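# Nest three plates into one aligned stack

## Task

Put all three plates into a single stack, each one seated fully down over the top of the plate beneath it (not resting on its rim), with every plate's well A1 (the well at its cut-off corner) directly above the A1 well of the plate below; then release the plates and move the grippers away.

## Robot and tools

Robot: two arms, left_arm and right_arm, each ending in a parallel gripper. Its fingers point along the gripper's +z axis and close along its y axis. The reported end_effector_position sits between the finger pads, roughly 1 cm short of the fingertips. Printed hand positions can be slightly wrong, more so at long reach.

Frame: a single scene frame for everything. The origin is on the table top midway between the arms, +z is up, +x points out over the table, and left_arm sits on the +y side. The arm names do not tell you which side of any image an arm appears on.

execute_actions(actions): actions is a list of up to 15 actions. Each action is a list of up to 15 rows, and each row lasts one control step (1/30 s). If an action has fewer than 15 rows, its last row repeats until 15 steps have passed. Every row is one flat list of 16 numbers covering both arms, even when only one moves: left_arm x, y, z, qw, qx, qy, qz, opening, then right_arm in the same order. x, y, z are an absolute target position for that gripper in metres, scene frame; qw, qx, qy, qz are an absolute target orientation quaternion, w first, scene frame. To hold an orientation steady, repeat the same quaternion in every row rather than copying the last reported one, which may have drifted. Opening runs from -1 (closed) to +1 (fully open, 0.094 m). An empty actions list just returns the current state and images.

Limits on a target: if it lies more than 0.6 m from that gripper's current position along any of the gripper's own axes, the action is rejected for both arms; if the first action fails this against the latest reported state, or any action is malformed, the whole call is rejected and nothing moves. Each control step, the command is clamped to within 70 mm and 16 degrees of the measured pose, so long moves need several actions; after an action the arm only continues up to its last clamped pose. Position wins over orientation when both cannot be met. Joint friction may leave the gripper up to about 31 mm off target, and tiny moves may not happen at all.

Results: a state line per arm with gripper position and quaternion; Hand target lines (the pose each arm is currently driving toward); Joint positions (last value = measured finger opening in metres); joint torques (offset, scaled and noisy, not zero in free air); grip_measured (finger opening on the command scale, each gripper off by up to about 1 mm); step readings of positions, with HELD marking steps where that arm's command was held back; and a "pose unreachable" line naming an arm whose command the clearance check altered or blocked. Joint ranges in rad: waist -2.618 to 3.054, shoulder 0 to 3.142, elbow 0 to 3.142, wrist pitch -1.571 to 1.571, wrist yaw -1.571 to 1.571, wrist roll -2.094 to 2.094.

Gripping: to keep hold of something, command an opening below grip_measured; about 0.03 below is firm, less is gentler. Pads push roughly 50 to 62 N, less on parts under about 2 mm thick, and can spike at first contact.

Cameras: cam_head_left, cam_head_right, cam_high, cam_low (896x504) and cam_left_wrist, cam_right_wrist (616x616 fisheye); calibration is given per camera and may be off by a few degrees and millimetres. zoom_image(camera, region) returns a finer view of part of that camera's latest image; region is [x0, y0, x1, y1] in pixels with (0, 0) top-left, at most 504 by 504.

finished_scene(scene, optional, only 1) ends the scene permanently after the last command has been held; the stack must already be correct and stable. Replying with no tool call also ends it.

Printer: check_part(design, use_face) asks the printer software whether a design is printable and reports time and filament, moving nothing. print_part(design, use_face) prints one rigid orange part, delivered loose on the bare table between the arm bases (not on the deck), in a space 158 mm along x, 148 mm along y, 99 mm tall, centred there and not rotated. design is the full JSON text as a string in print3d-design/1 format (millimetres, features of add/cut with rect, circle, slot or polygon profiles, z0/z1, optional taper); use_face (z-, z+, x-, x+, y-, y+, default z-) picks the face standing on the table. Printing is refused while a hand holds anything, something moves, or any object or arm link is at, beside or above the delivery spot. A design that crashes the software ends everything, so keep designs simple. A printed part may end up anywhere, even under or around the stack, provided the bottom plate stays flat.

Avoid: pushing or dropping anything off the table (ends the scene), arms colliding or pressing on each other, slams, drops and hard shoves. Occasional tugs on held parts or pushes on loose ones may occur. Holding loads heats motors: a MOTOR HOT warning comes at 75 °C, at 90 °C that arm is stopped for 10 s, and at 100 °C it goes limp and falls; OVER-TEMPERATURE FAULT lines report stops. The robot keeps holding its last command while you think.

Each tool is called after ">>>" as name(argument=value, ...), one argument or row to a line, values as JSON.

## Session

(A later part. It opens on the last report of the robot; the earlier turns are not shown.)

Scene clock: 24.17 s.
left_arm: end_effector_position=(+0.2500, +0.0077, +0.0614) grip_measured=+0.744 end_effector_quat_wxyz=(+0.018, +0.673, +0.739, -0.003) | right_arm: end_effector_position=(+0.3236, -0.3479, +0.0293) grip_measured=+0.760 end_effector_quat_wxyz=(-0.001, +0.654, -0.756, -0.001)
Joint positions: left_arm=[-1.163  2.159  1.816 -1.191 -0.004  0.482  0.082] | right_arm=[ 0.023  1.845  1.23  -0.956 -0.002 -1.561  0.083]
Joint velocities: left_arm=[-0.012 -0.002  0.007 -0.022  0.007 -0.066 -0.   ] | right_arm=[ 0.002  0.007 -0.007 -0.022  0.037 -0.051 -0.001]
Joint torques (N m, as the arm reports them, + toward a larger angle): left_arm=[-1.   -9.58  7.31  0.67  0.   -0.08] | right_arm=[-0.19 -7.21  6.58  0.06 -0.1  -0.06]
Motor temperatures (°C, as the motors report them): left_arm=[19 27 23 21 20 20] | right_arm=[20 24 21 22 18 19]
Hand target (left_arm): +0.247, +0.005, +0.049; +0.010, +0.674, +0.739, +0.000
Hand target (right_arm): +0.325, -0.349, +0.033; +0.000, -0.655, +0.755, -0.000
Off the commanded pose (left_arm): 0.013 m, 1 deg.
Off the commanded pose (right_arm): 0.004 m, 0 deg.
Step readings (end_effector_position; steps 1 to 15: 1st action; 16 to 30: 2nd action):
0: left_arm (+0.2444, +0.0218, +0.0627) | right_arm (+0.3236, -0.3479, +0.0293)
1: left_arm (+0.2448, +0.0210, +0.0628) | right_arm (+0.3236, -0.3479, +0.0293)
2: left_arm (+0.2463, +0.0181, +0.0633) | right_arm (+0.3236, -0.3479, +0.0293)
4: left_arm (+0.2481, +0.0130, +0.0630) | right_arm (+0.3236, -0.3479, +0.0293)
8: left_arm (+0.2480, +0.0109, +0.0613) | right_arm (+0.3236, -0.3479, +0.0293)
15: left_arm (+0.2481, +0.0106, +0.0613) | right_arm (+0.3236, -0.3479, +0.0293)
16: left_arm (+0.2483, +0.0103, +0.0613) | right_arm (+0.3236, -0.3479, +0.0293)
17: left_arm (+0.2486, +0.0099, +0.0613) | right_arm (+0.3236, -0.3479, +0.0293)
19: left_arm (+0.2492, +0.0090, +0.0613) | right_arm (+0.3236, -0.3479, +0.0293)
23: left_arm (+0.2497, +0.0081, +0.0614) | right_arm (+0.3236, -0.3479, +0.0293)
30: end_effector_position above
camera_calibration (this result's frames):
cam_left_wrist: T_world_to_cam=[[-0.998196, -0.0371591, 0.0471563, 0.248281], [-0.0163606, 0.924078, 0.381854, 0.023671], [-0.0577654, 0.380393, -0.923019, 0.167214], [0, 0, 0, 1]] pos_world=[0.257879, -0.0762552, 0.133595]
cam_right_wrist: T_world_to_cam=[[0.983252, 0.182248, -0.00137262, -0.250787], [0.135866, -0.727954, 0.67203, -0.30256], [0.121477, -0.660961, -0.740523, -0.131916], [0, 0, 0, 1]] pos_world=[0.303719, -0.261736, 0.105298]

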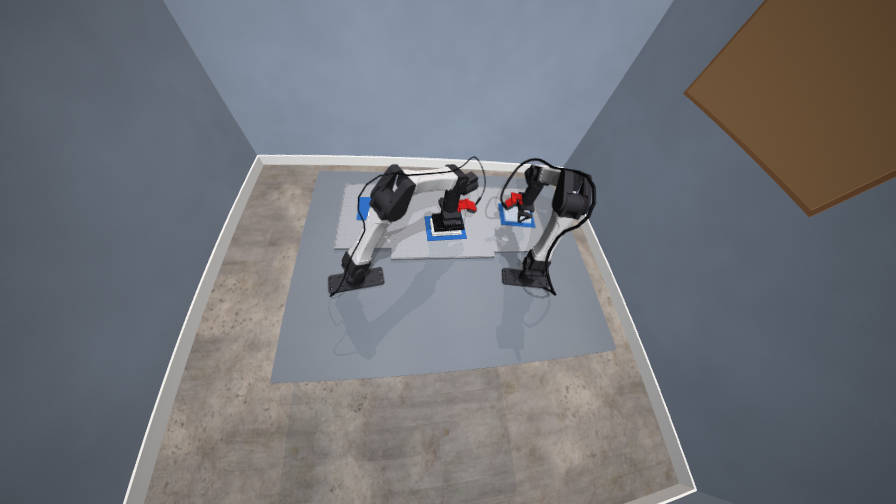

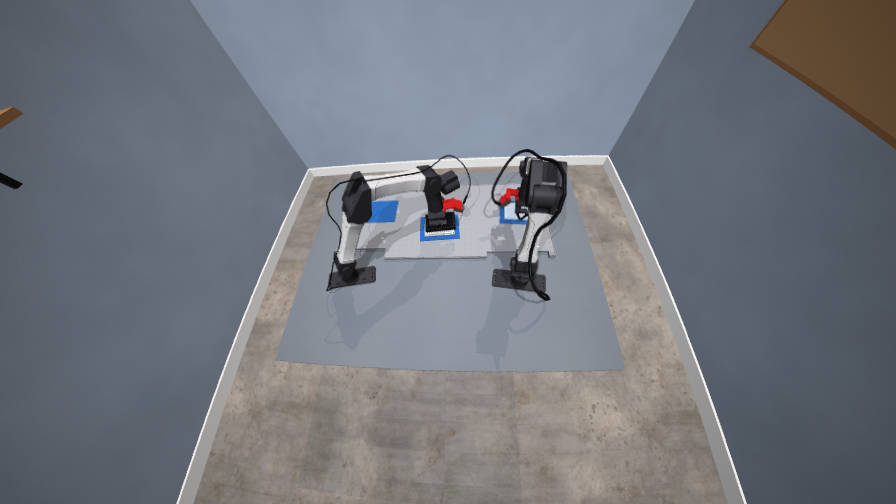

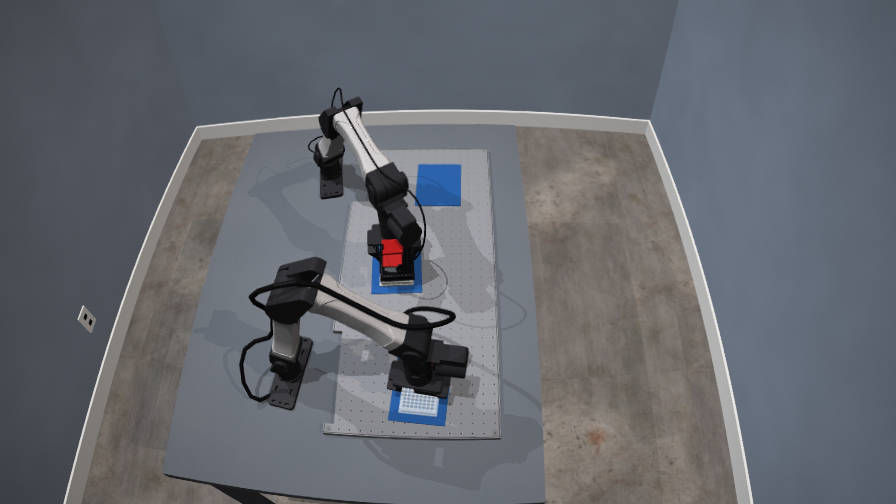

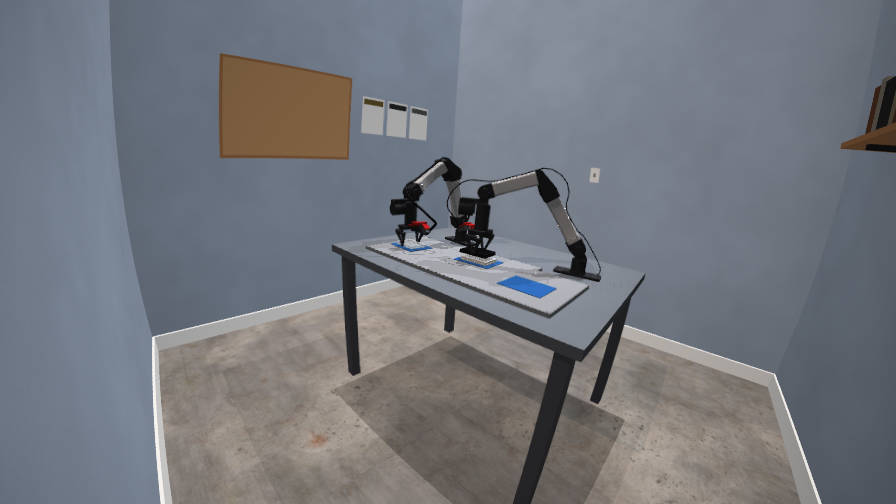

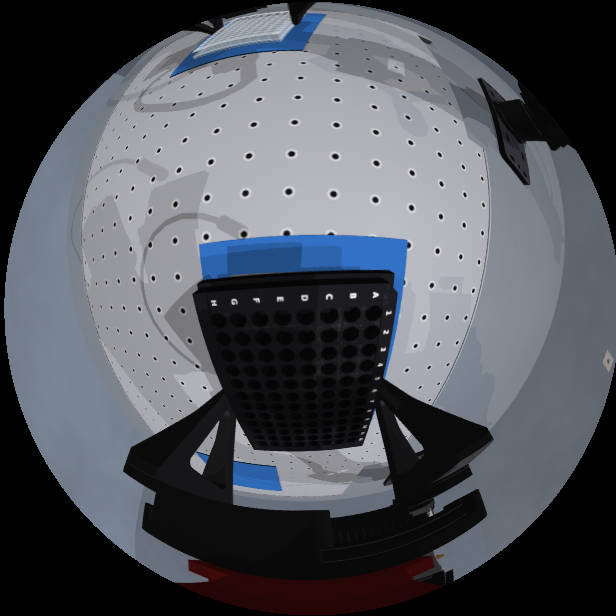

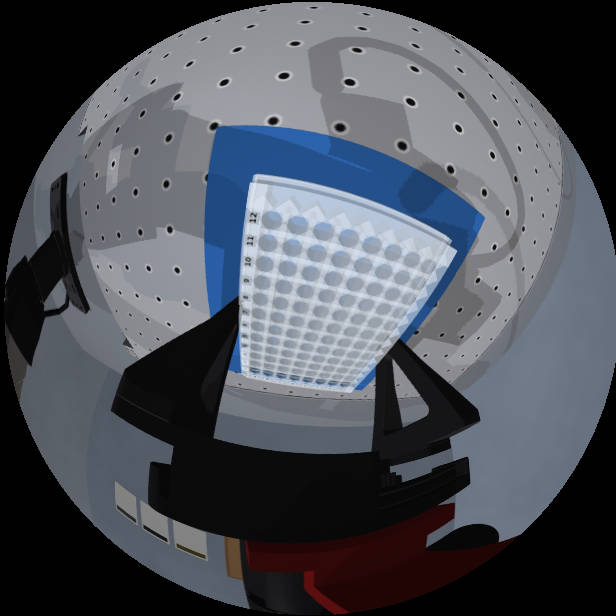

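>>> execute_actions(
  actions=[
    [[0.243,0.010,0.044,0.008,0.686,0.728,0.006,0.7,0.325,-0.349,0.033,0,0.655,-0.755,0,0.72]],
    [[0.243,0.010,0.044,0.008,0.686,0.728,0.006,0.7,0.325,-0.349,0.033,0,0.655,-0.755,0,0.72]],
  ],
)

>>> zoom_image(
  camera="cam_left_wrist",
  region=[170, 220, 430, 340],
)

>>> zoom_image(
  camera="cam_low",
  region=[450, 235, 510, 275],
)

>>> zoom_image(
  camera="cam_head_right",
  region=[410, 205, 470, 245],
)

Scene clock: 25.93 s.
left_arm: end_effector_position=(+0.2453, +0.0112, +0.0513) grip_measured=+0.744 end_effector_quat_wxyz=(+0.010, +0.679, +0.734, +0.000) | right_arm: end_effector_position=(+0.3236, -0.3479, +0.0293) grip_measured=+0.760 end_effector_quat_wxyz=(-0.001, +0.654, -0.756, -0.001)
Joint positions: left_arm=[-1.168  2.159  1.776 -1.169 -0.006  0.493  0.082] | right_arm=[ 0.023  1.845  1.23  -0.956 -0.002 -1.561  0.083]
Joint velocities: left_arm=[ 0.002  0.017  0.007 -0.095 -0.007  0.022  0.001] | right_arm=[ 0.007  0.002 -0.007 -0.037  0.037  0.007 -0.001]
Joint torques (N m, as the arm reports them, + toward a larger angle): left_arm=[ -0.86 -10.57   6.69   0.65  -0.06   0.1 ] | right_arm=[-0.28 -7.06  6.54  0.06 -0.12 -0.06]
Motor temperatures (°C, as the motors report them): left_arm=[19 28 23 21 20 20] | right_arm=[20 25 21 22 18 19]
Hand target (left_arm): +0.243, +0.010, +0.044; +0.008, +0.686, +0.728, +0.006
Hand target (right_arm): +0.325, -0.349, +0.033; +0.000, -0.655, +0.755, -0.000
Off the commanded pose (left_arm): 0.008 m, 1 deg.
Off the commanded pose (right_arm): 0.004 m, 0 deg.
Step readings (end_effector_position; steps 1 to 15: 1st action; 16 to 30: 2nd action):
0: left_arm (+0.2500, +0.0077, +0.0614) | right_arm (+0.3236, -0.3479, +0.0293)
1: left_arm (+0.2499, +0.0080, +0.0598) | right_arm (+0.3236, -0.3479, +0.0293)
2: left_arm (+0.2495, +0.0087, +0.0579) | right_arm (+0.3236, -0.3479, +0.0293)
4: left_arm (+0.2473, +0.0117, +0.0533) | right_arm (+0.3236, -0.3479, +0.0293)
8: left_arm (+0.2449, +0.0126, +0.0513) | right_arm (+0.3236, -0.3479, +0.0293)
15: left_arm (+0.2451, +0.0113, +0.0513) | right_arm (+0.3236, -0.3479, +0.0293)
16: left_arm (+0.2452, +0.0113, +0.0513) | right_arm (+0.3236, -0.3479, +0.0293)
17: left_arm (+0.2452, +0.0113, +0.0513) | right_arm (+0.3236, -0.3479, +0.0293)
19: left_arm (+0.2452, +0.0113, +0.0513) | right_arm (+0.3236, -0.3479, +0.0293)
23: left_arm (+0.2453, +0.0112, +0.0513) | right_arm (+0.3236, -0.3479, +0.0293)
30: end_effector_position above
camera_calibration (this result's frames):
cam_left_wrist: T_world_to_cam=[[-0.998297, -0.0216335, 0.05417, 0.243669], [0.0016102, 0.918106, 0.396332, 0.0191699], [-0.0583078, 0.395744, -0.916508, 0.15599], [0, 0, 0, 1]] pos_world=[0.252319, -0.0740607, 0.122169]
cam_right_wrist: T_world_to_cam=[[0.983252, 0.182248, -0.00137262, -0.250787], [0.135866, -0.727954, 0.67203, -0.30256], [0.121477, -0.660961, -0.740523, -0.131916], [0, 0, 0, 1]] pos_world=[0.303719, -0.261736, 0.105298]

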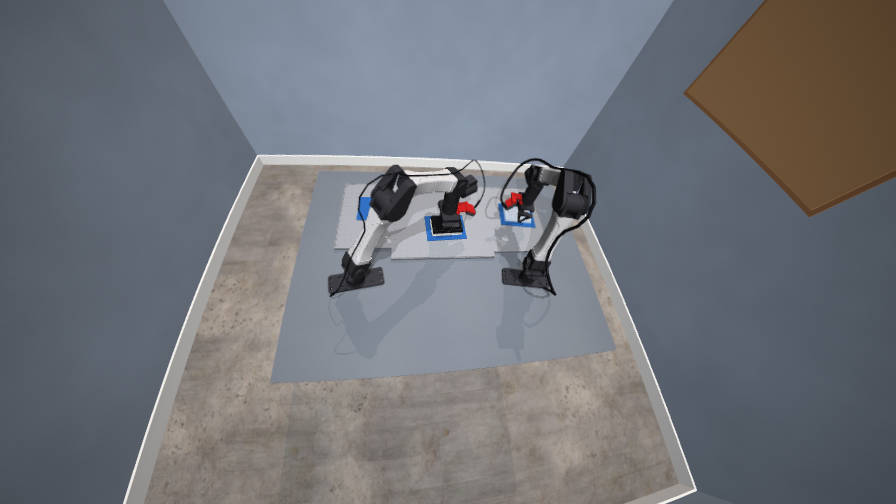

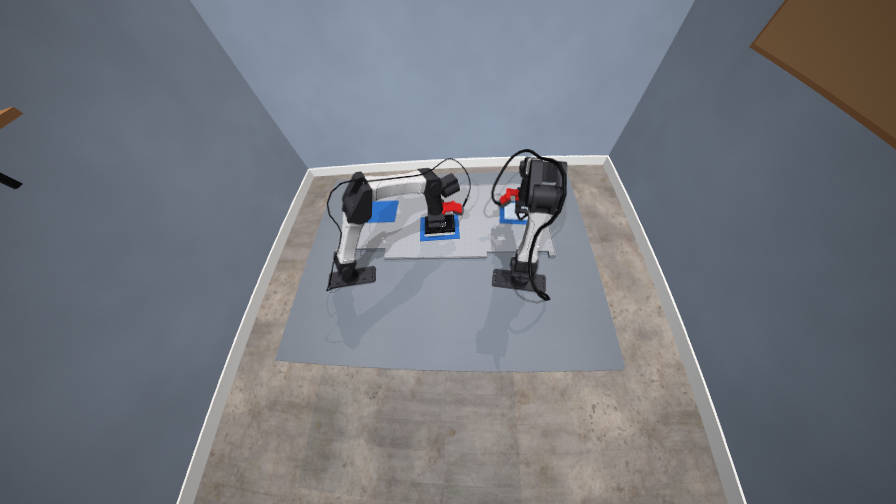

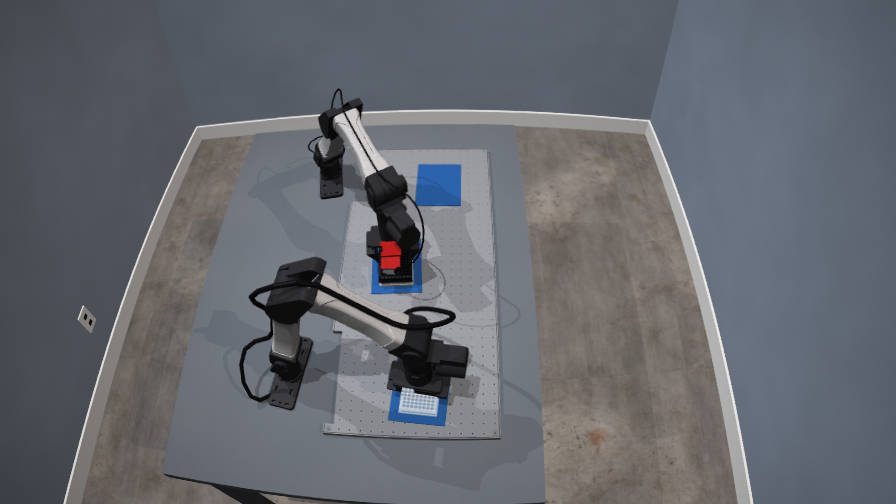

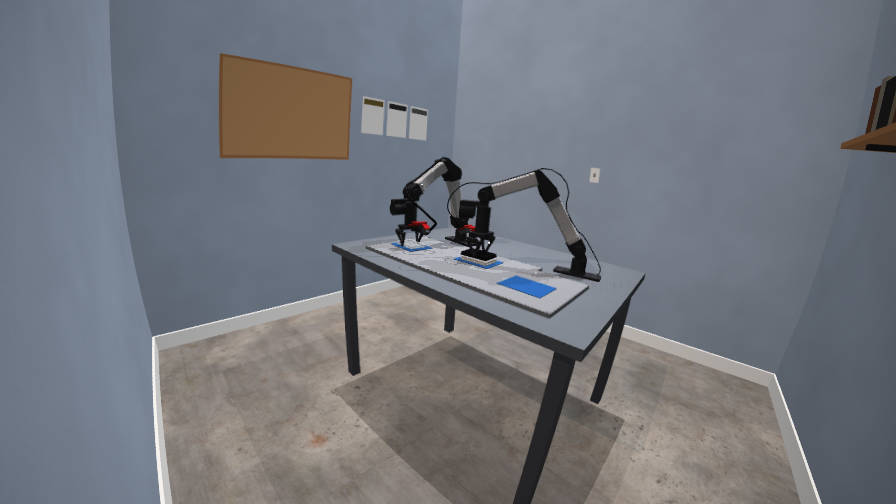

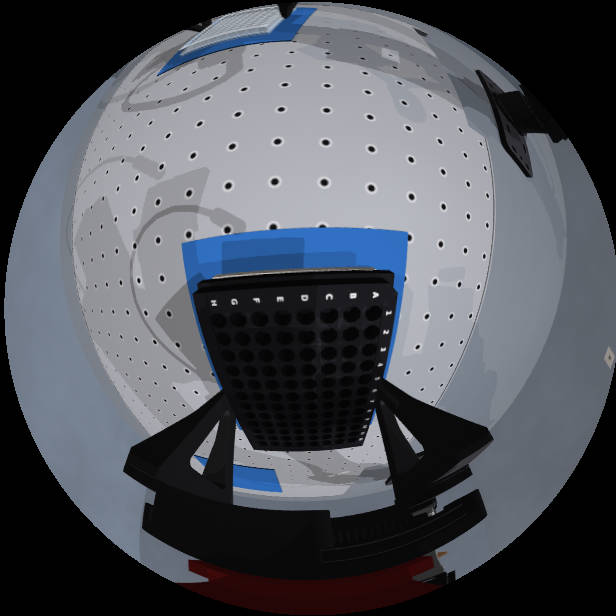

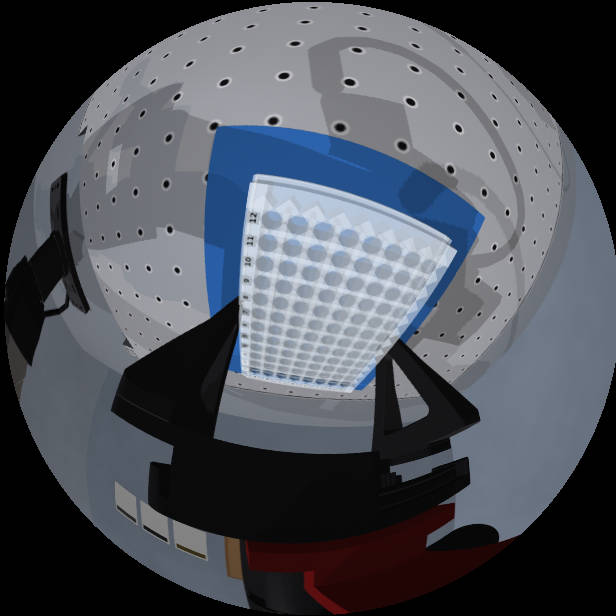

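Region (170, 220, 430, 340) of cam_left_wrist's 616x616 image, scaled by 1.938, with more detail than that image has; it fills the top 233 rows of this view, and the rest is white.

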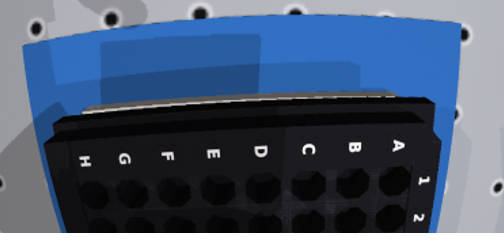

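Region (450, 235, 510, 275) of cam_low's 896x504 image, scaled by 8.400, with more detail than that image has.

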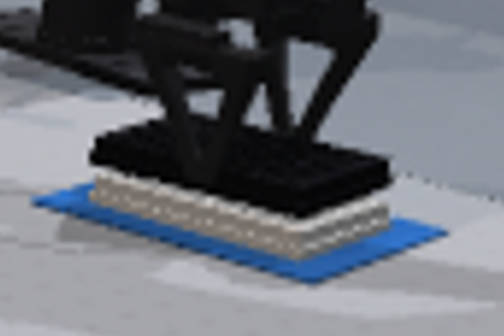

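Region (410, 205, 470, 245) of cam_head_right's 896x504 image, scaled by 8.400, with more detail than that image has.

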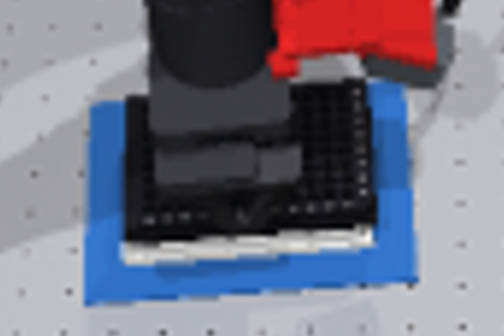

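>>> execute_actions(
  actions=[
    [[0.250,0.0145,0.042,0.008,0.686,0.728,0.006,0.7,0.325,-0.349,0.033,0,0.655,-0.755,0,0.72]],
    [[0.250,0.0145,0.040,0.008,0.686,0.728,0.006,0.7,0.325,-0.349,0.033,0,0.655,-0.755,0,0.72]],
  ],
)

>>> zoom_image(
  camera="cam_left_wrist",
  region=[170, 220, 430, 340],
)

>>> zoom_image(
  camera="cam_low",
  region=[450, 235, 510, 275],
)

Scene clock: 27.67 s.
left_arm: end_effector_position=(+0.2457, +0.0105, +0.0490) grip_measured=+0.744 end_effector_quat_wxyz=(+0.012, +0.686, +0.727, -0.000) | right_arm: end_effector_position=(+0.3236, -0.3479, +0.0293) grip_measured=+0.760 end_effector_quat_wxyz=(-0.001, +0.654, -0.756, -0.001)
Joint positions: left_arm=[-1.168  2.159  1.767 -1.154 -0.006  0.512  0.082] | right_arm=[ 0.023  1.845  1.23  -0.956 -0.002 -1.561  0.083]
Joint velocities: left_arm=[-0.007  0.002 -0.017 -0.066 -0.007 -0.081 -0.002] | right_arm=[ 0.017  0.002 -0.007 -0.037  0.007 -0.022  0.   ]
Joint torques (N m, as the arm reports them, + toward a larger angle): left_arm=[  0.84 -10.5    6.38   0.65  -0.03   0.12] | right_arm=[-0.27 -7.26  6.42  0.06 -0.11 -0.08]
Motor temperatures (°C, as the motors report them): left_arm=[19 28 23 21 20 20] | right_arm=[20 25 21 22 18 19]
Hand target (left_arm): +0.250, +0.015, +0.040; +0.008, +0.686, +0.728, +0.006
Hand target (right_arm): +0.325, -0.349, +0.033; +0.000, -0.655, +0.755, -0.000
Off the commanded pose (left_arm): 0.011 m, 1 deg.
Off the commanded pose (right_arm): 0.004 m, 0 deg.
Step readings (end_effector_position; steps 1 to 15: 1st action; 16 to 30: 2nd action):
0: left_arm (+0.2453, +0.0112, +0.0513) | right_arm (+0.3236, -0.3479, +0.0293)
1: left_arm (+0.2454, +0.0110, +0.0513) | right_arm (+0.3236, -0.3479, +0.0293)
2: left_arm (+0.2455, +0.0108, +0.0513) | right_arm (+0.3236, -0.3479, +0.0293)
4: left_arm (+0.2458, +0.0104, +0.0513) | right_arm (+0.3236, -0.3479, +0.0293)
8: left_arm (+0.2461, +0.0099, +0.0514) | right_arm (+0.3236, -0.3479, +0.0293)
15: left_arm (+0.2462, +0.0097, +0.0514) | right_arm (+0.3236, -0.3479, +0.0293)
16: left_arm (+0.2462, +0.0097, +0.0510) | right_arm (+0.3236, -0.3479, +0.0293)
17: left_arm (+0.2462, +0.0098, +0.0505) | right_arm (+0.3236, -0.3479, +0.0293)
19: left_arm (+0.2457, +0.0105, +0.0494) | right_arm (+0.3236, -0.3479, +0.0293)
23: left_arm (+0.2455, +0.0108, +0.0490) | right_arm (+0.3236, -0.3479, +0.0293)
30: end_effector_position above
camera_calibration (this result's frames):
cam_left_wrist: T_world_to_cam=[[-0.998684, -0.00200832, 0.0512502, 0.24428], [0.0183095, 0.919435, 0.392816, 0.0168251], [-0.0479101, 0.393238, -0.918188, 0.151702], [0, 0, 0, 1]] pos_world=[0.250918, -0.0746338, 0.120162]
cam_right_wrist: T_world_to_cam=[[0.983252, 0.182248, -0.00137262, -0.250787], [0.135866, -0.727954, 0.67203, -0.30256], [0.121477, -0.660961, -0.740523, -0.131916], [0, 0, 0, 1]] pos_world=[0.303719, -0.261736, 0.105298]

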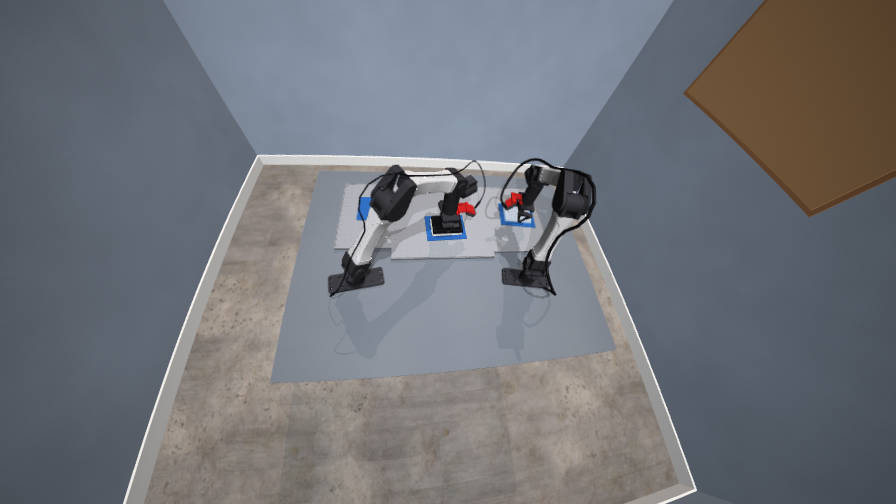

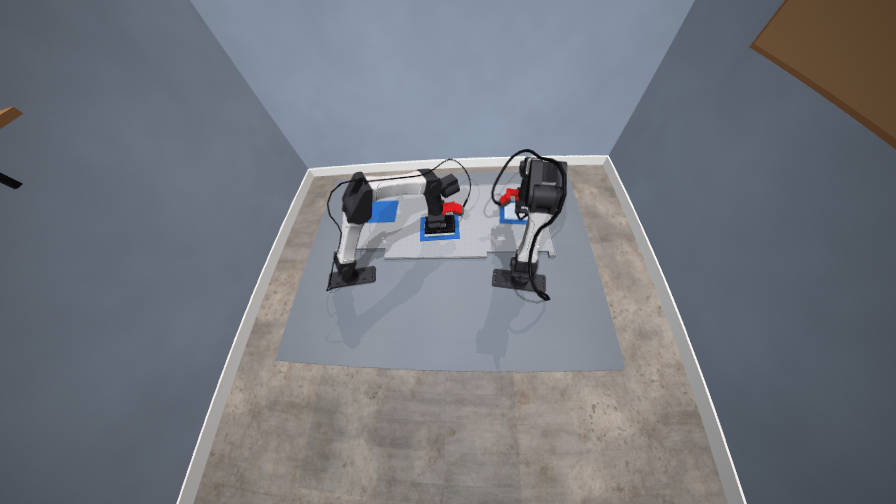

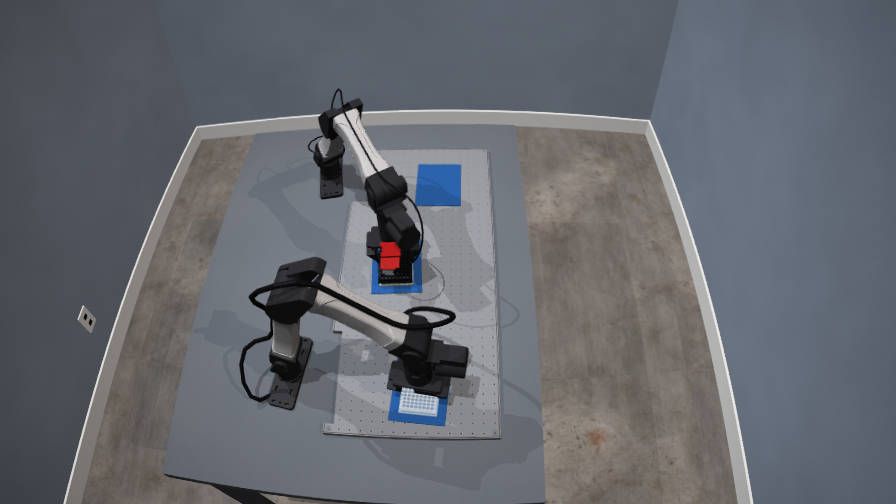

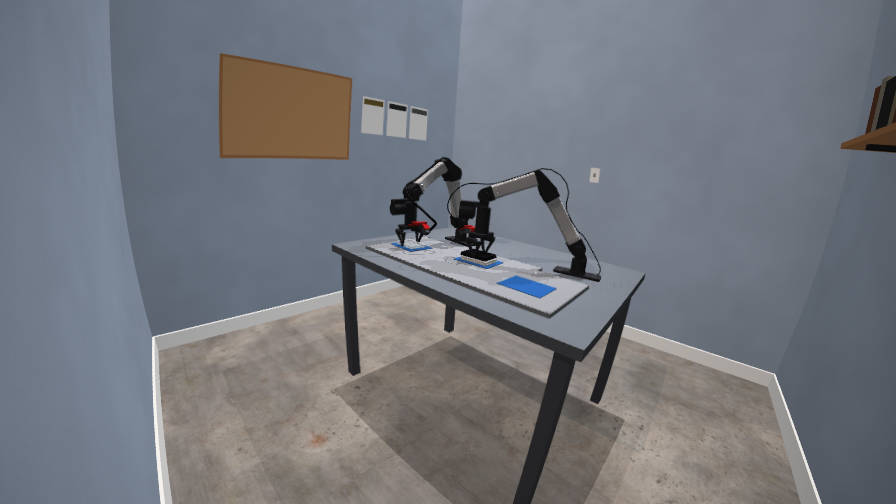

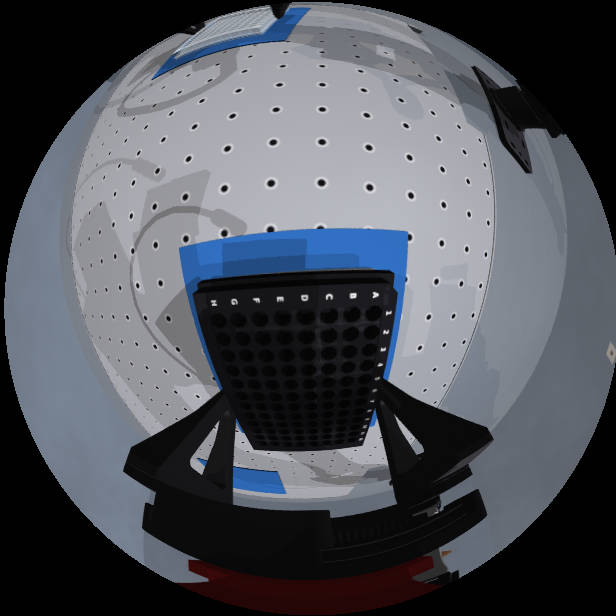

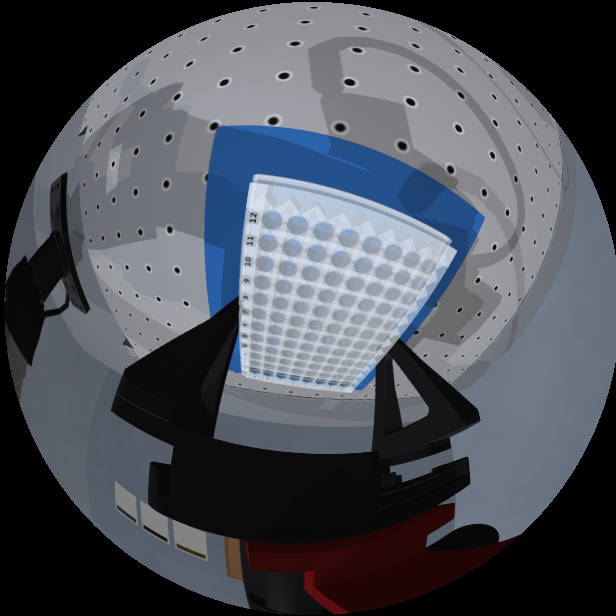

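Region (170, 220, 430, 340) of cam_left_wrist's 616x616 image, scaled by 1.938, with more detail than that image has; it fills the top 233 rows of this view, and the rest is white.

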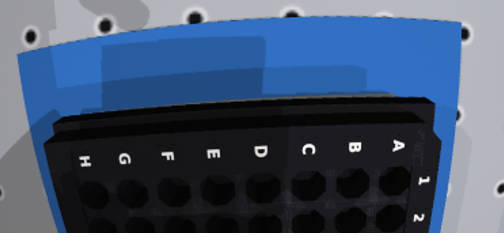

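Region (450, 235, 510, 275) of cam_low's 896x504 image, scaled by 8.400, with more detail than that image has.

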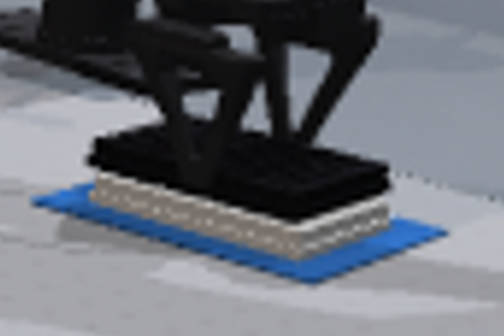

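>>> execute_actions(
  actions=[
    [[0.2515,0.0175,0.040,0.008,0.682,0.731,0.006,0.7,0.325,-0.349,0.033,0,0.655,-0.755,0,0.72]],
  ],
)

>>> zoom_image(
  camera="cam_left_wrist",
  region=[170, 220, 430, 340],
)

>>> zoom_image(
  camera="cam_low",
  region=[450, 235, 510, 275],
)

Scene clock: 28.80 s.
left_arm: end_effector_position=(+0.2472, +0.0137, +0.0463) grip_measured=+0.744 end_effector_quat_wxyz=(+0.009, +0.684, +0.730, +0.001) | right_arm: end_effector_position=(+0.3236, -0.3479, +0.0293) grip_measured=+0.760 end_effector_quat_wxyz=(-0.001, +0.654, -0.756, -0.001)
Joint positions: left_arm=[-1.161  2.159  1.756 -1.15  -0.006  0.512  0.082] | right_arm=[ 0.023  1.845  1.23  -0.956 -0.002 -1.561  0.083]
Joint velocities: left_arm=[ 0.007 -0.007  0.002 -0.007  0.007 -0.095  0.   ] | right_arm=[ 0.012  0.007  0.002 -0.022  0.037 -0.022  0.   ]
Joint torques (N m, as the arm reports them, + toward a larger angle): left_arm=[  0.83 -10.85   6.57   0.59  -0.03   0.05] | right_arm=[-0.23 -7.17  6.5   0.06 -0.11 -0.07]
Motor temperatures (°C, as the motors report them): left_arm=[19 29 23 21 20 20] | right_arm=[20 25 21 22 18 19]
Hand target (left_arm): +0.251, +0.018, +0.040; +0.008, +0.682, +0.731, +0.006
Hand target (right_arm): +0.325, -0.349, +0.033; +0.000, -0.655, +0.755, -0.000
Off the commanded pose (left_arm): 0.009 m, 1 deg.
Off the commanded pose (right_arm): 0.004 m, 0 deg.
Step readings (end_effector_position):
0: left_arm (+0.2458, +0.0104, +0.0490) | right_arm (+0.3236, -0.3479, +0.0293)
1: left_arm (+0.2460, +0.0107, +0.0486) | right_arm (+0.3236, -0.3479, +0.0293)
2: left_arm (+0.2462, +0.0110, +0.0481) | right_arm (+0.3236, -0.3479, +0.0293)
4: left_arm (+0.2463, +0.0126, +0.0469) | right_arm (+0.3236, -0.3479, +0.0293)
8: left_arm (+0.2471, +0.0138, +0.0463) | right_arm (+0.3236, -0.3479, +0.0293)
15: end_effector_position above
camera_calibration (this result's frames):
cam_left_wrist: T_world_to_cam=[[-0.998488, -0.00915437, 0.0542088, 0.245769], [0.0131785, 0.917435, 0.397668, 0.0159618], [-0.0533734, 0.397781, -0.915927, 0.149214], [0, 0, 0, 1]] pos_world=[0.253151, -0.0717486, 0.116999]
cam_right_wrist: T_world_to_cam=[[0.983252, 0.182248, -0.00137262, -0.250787], [0.135866, -0.727954, 0.67203, -0.30256], [0.121477, -0.660961, -0.740523, -0.131916], [0, 0, 0, 1]] pos_world=[0.303719, -0.261736, 0.105298]

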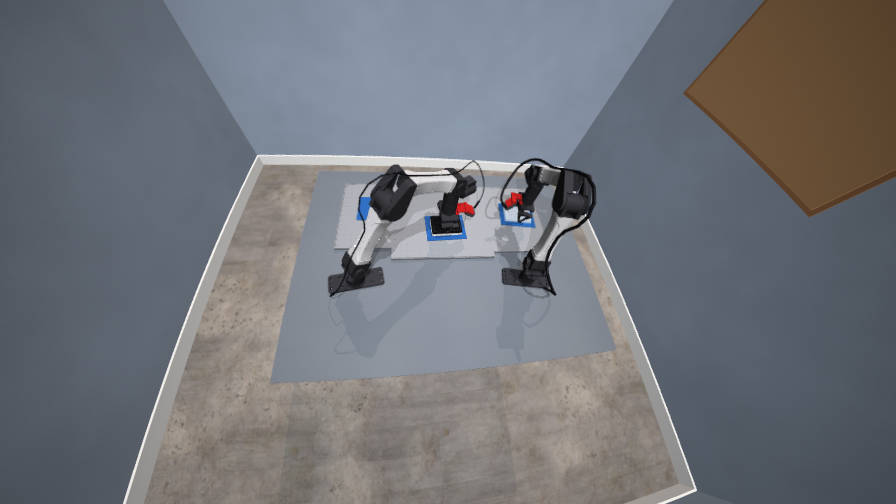

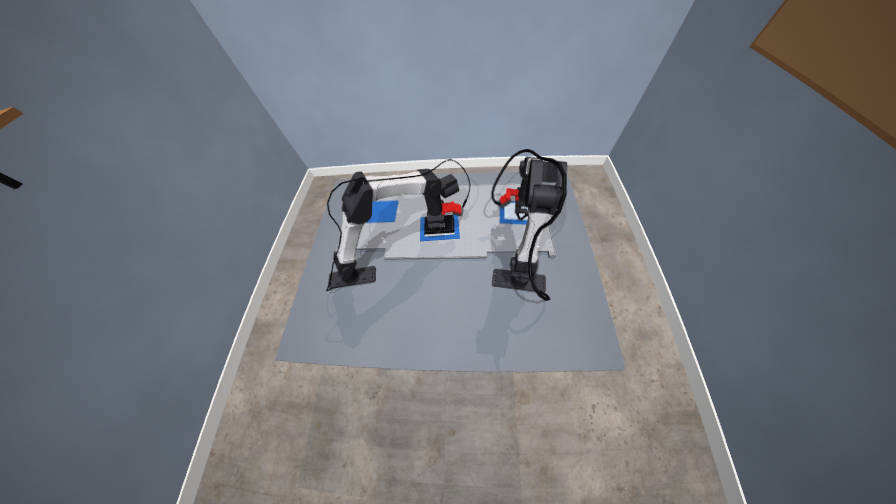

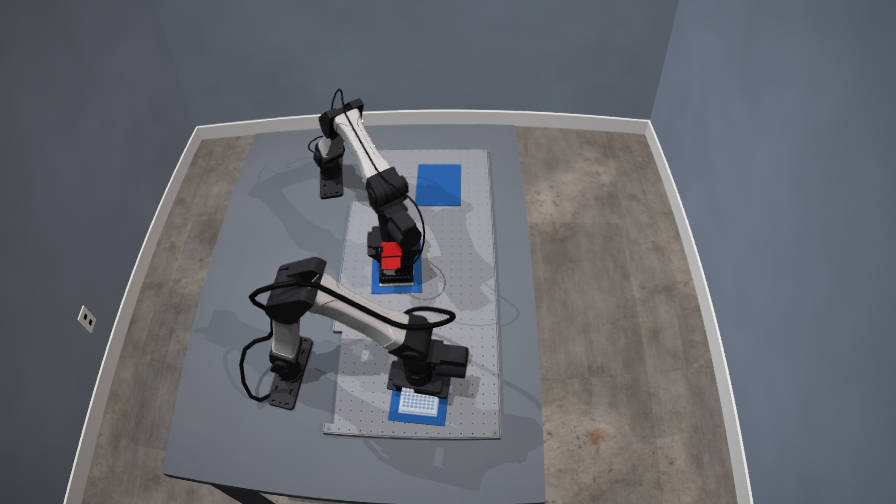

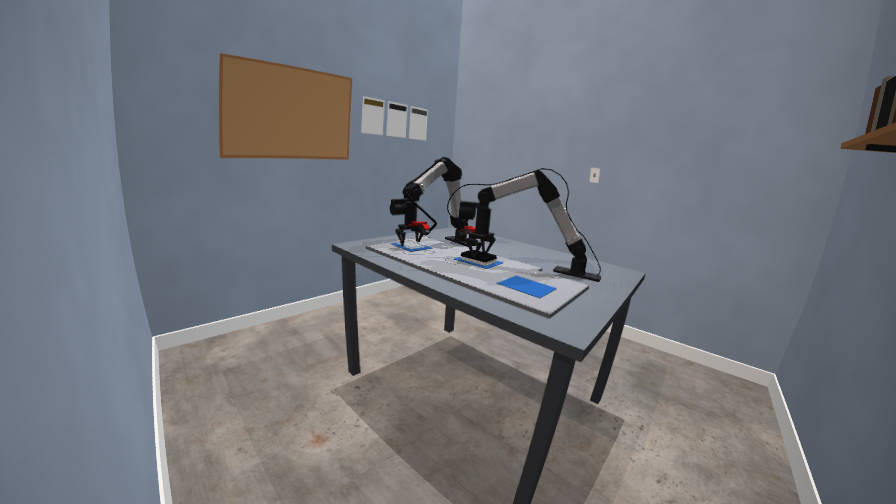

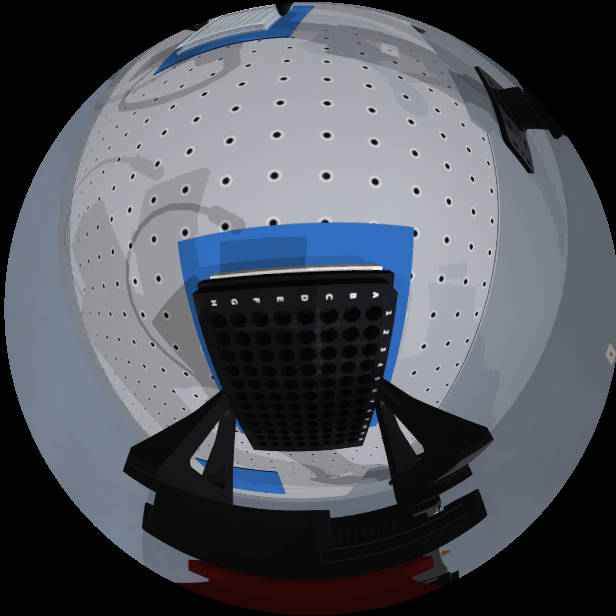

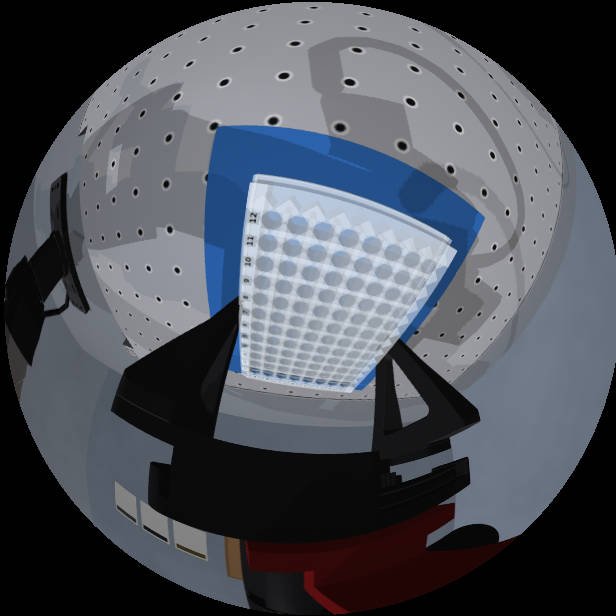

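Region (170, 220, 430, 340) of cam_left_wrist's 616x616 image, scaled by 1.938, with more detail than that image has; it fills the top 233 rows of this view, and the rest is white.

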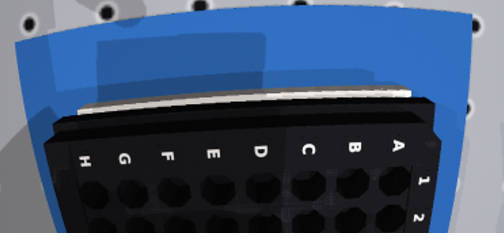

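Region (450, 235, 510, 275) of cam_low's 896x504 image, scaled by 8.400, with more detail than that image has.

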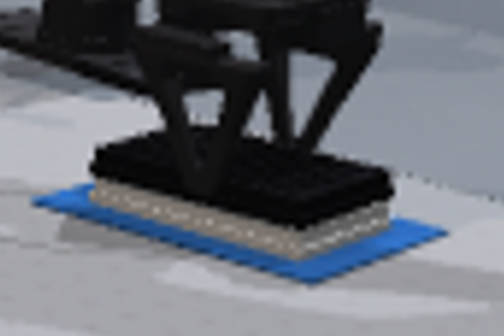

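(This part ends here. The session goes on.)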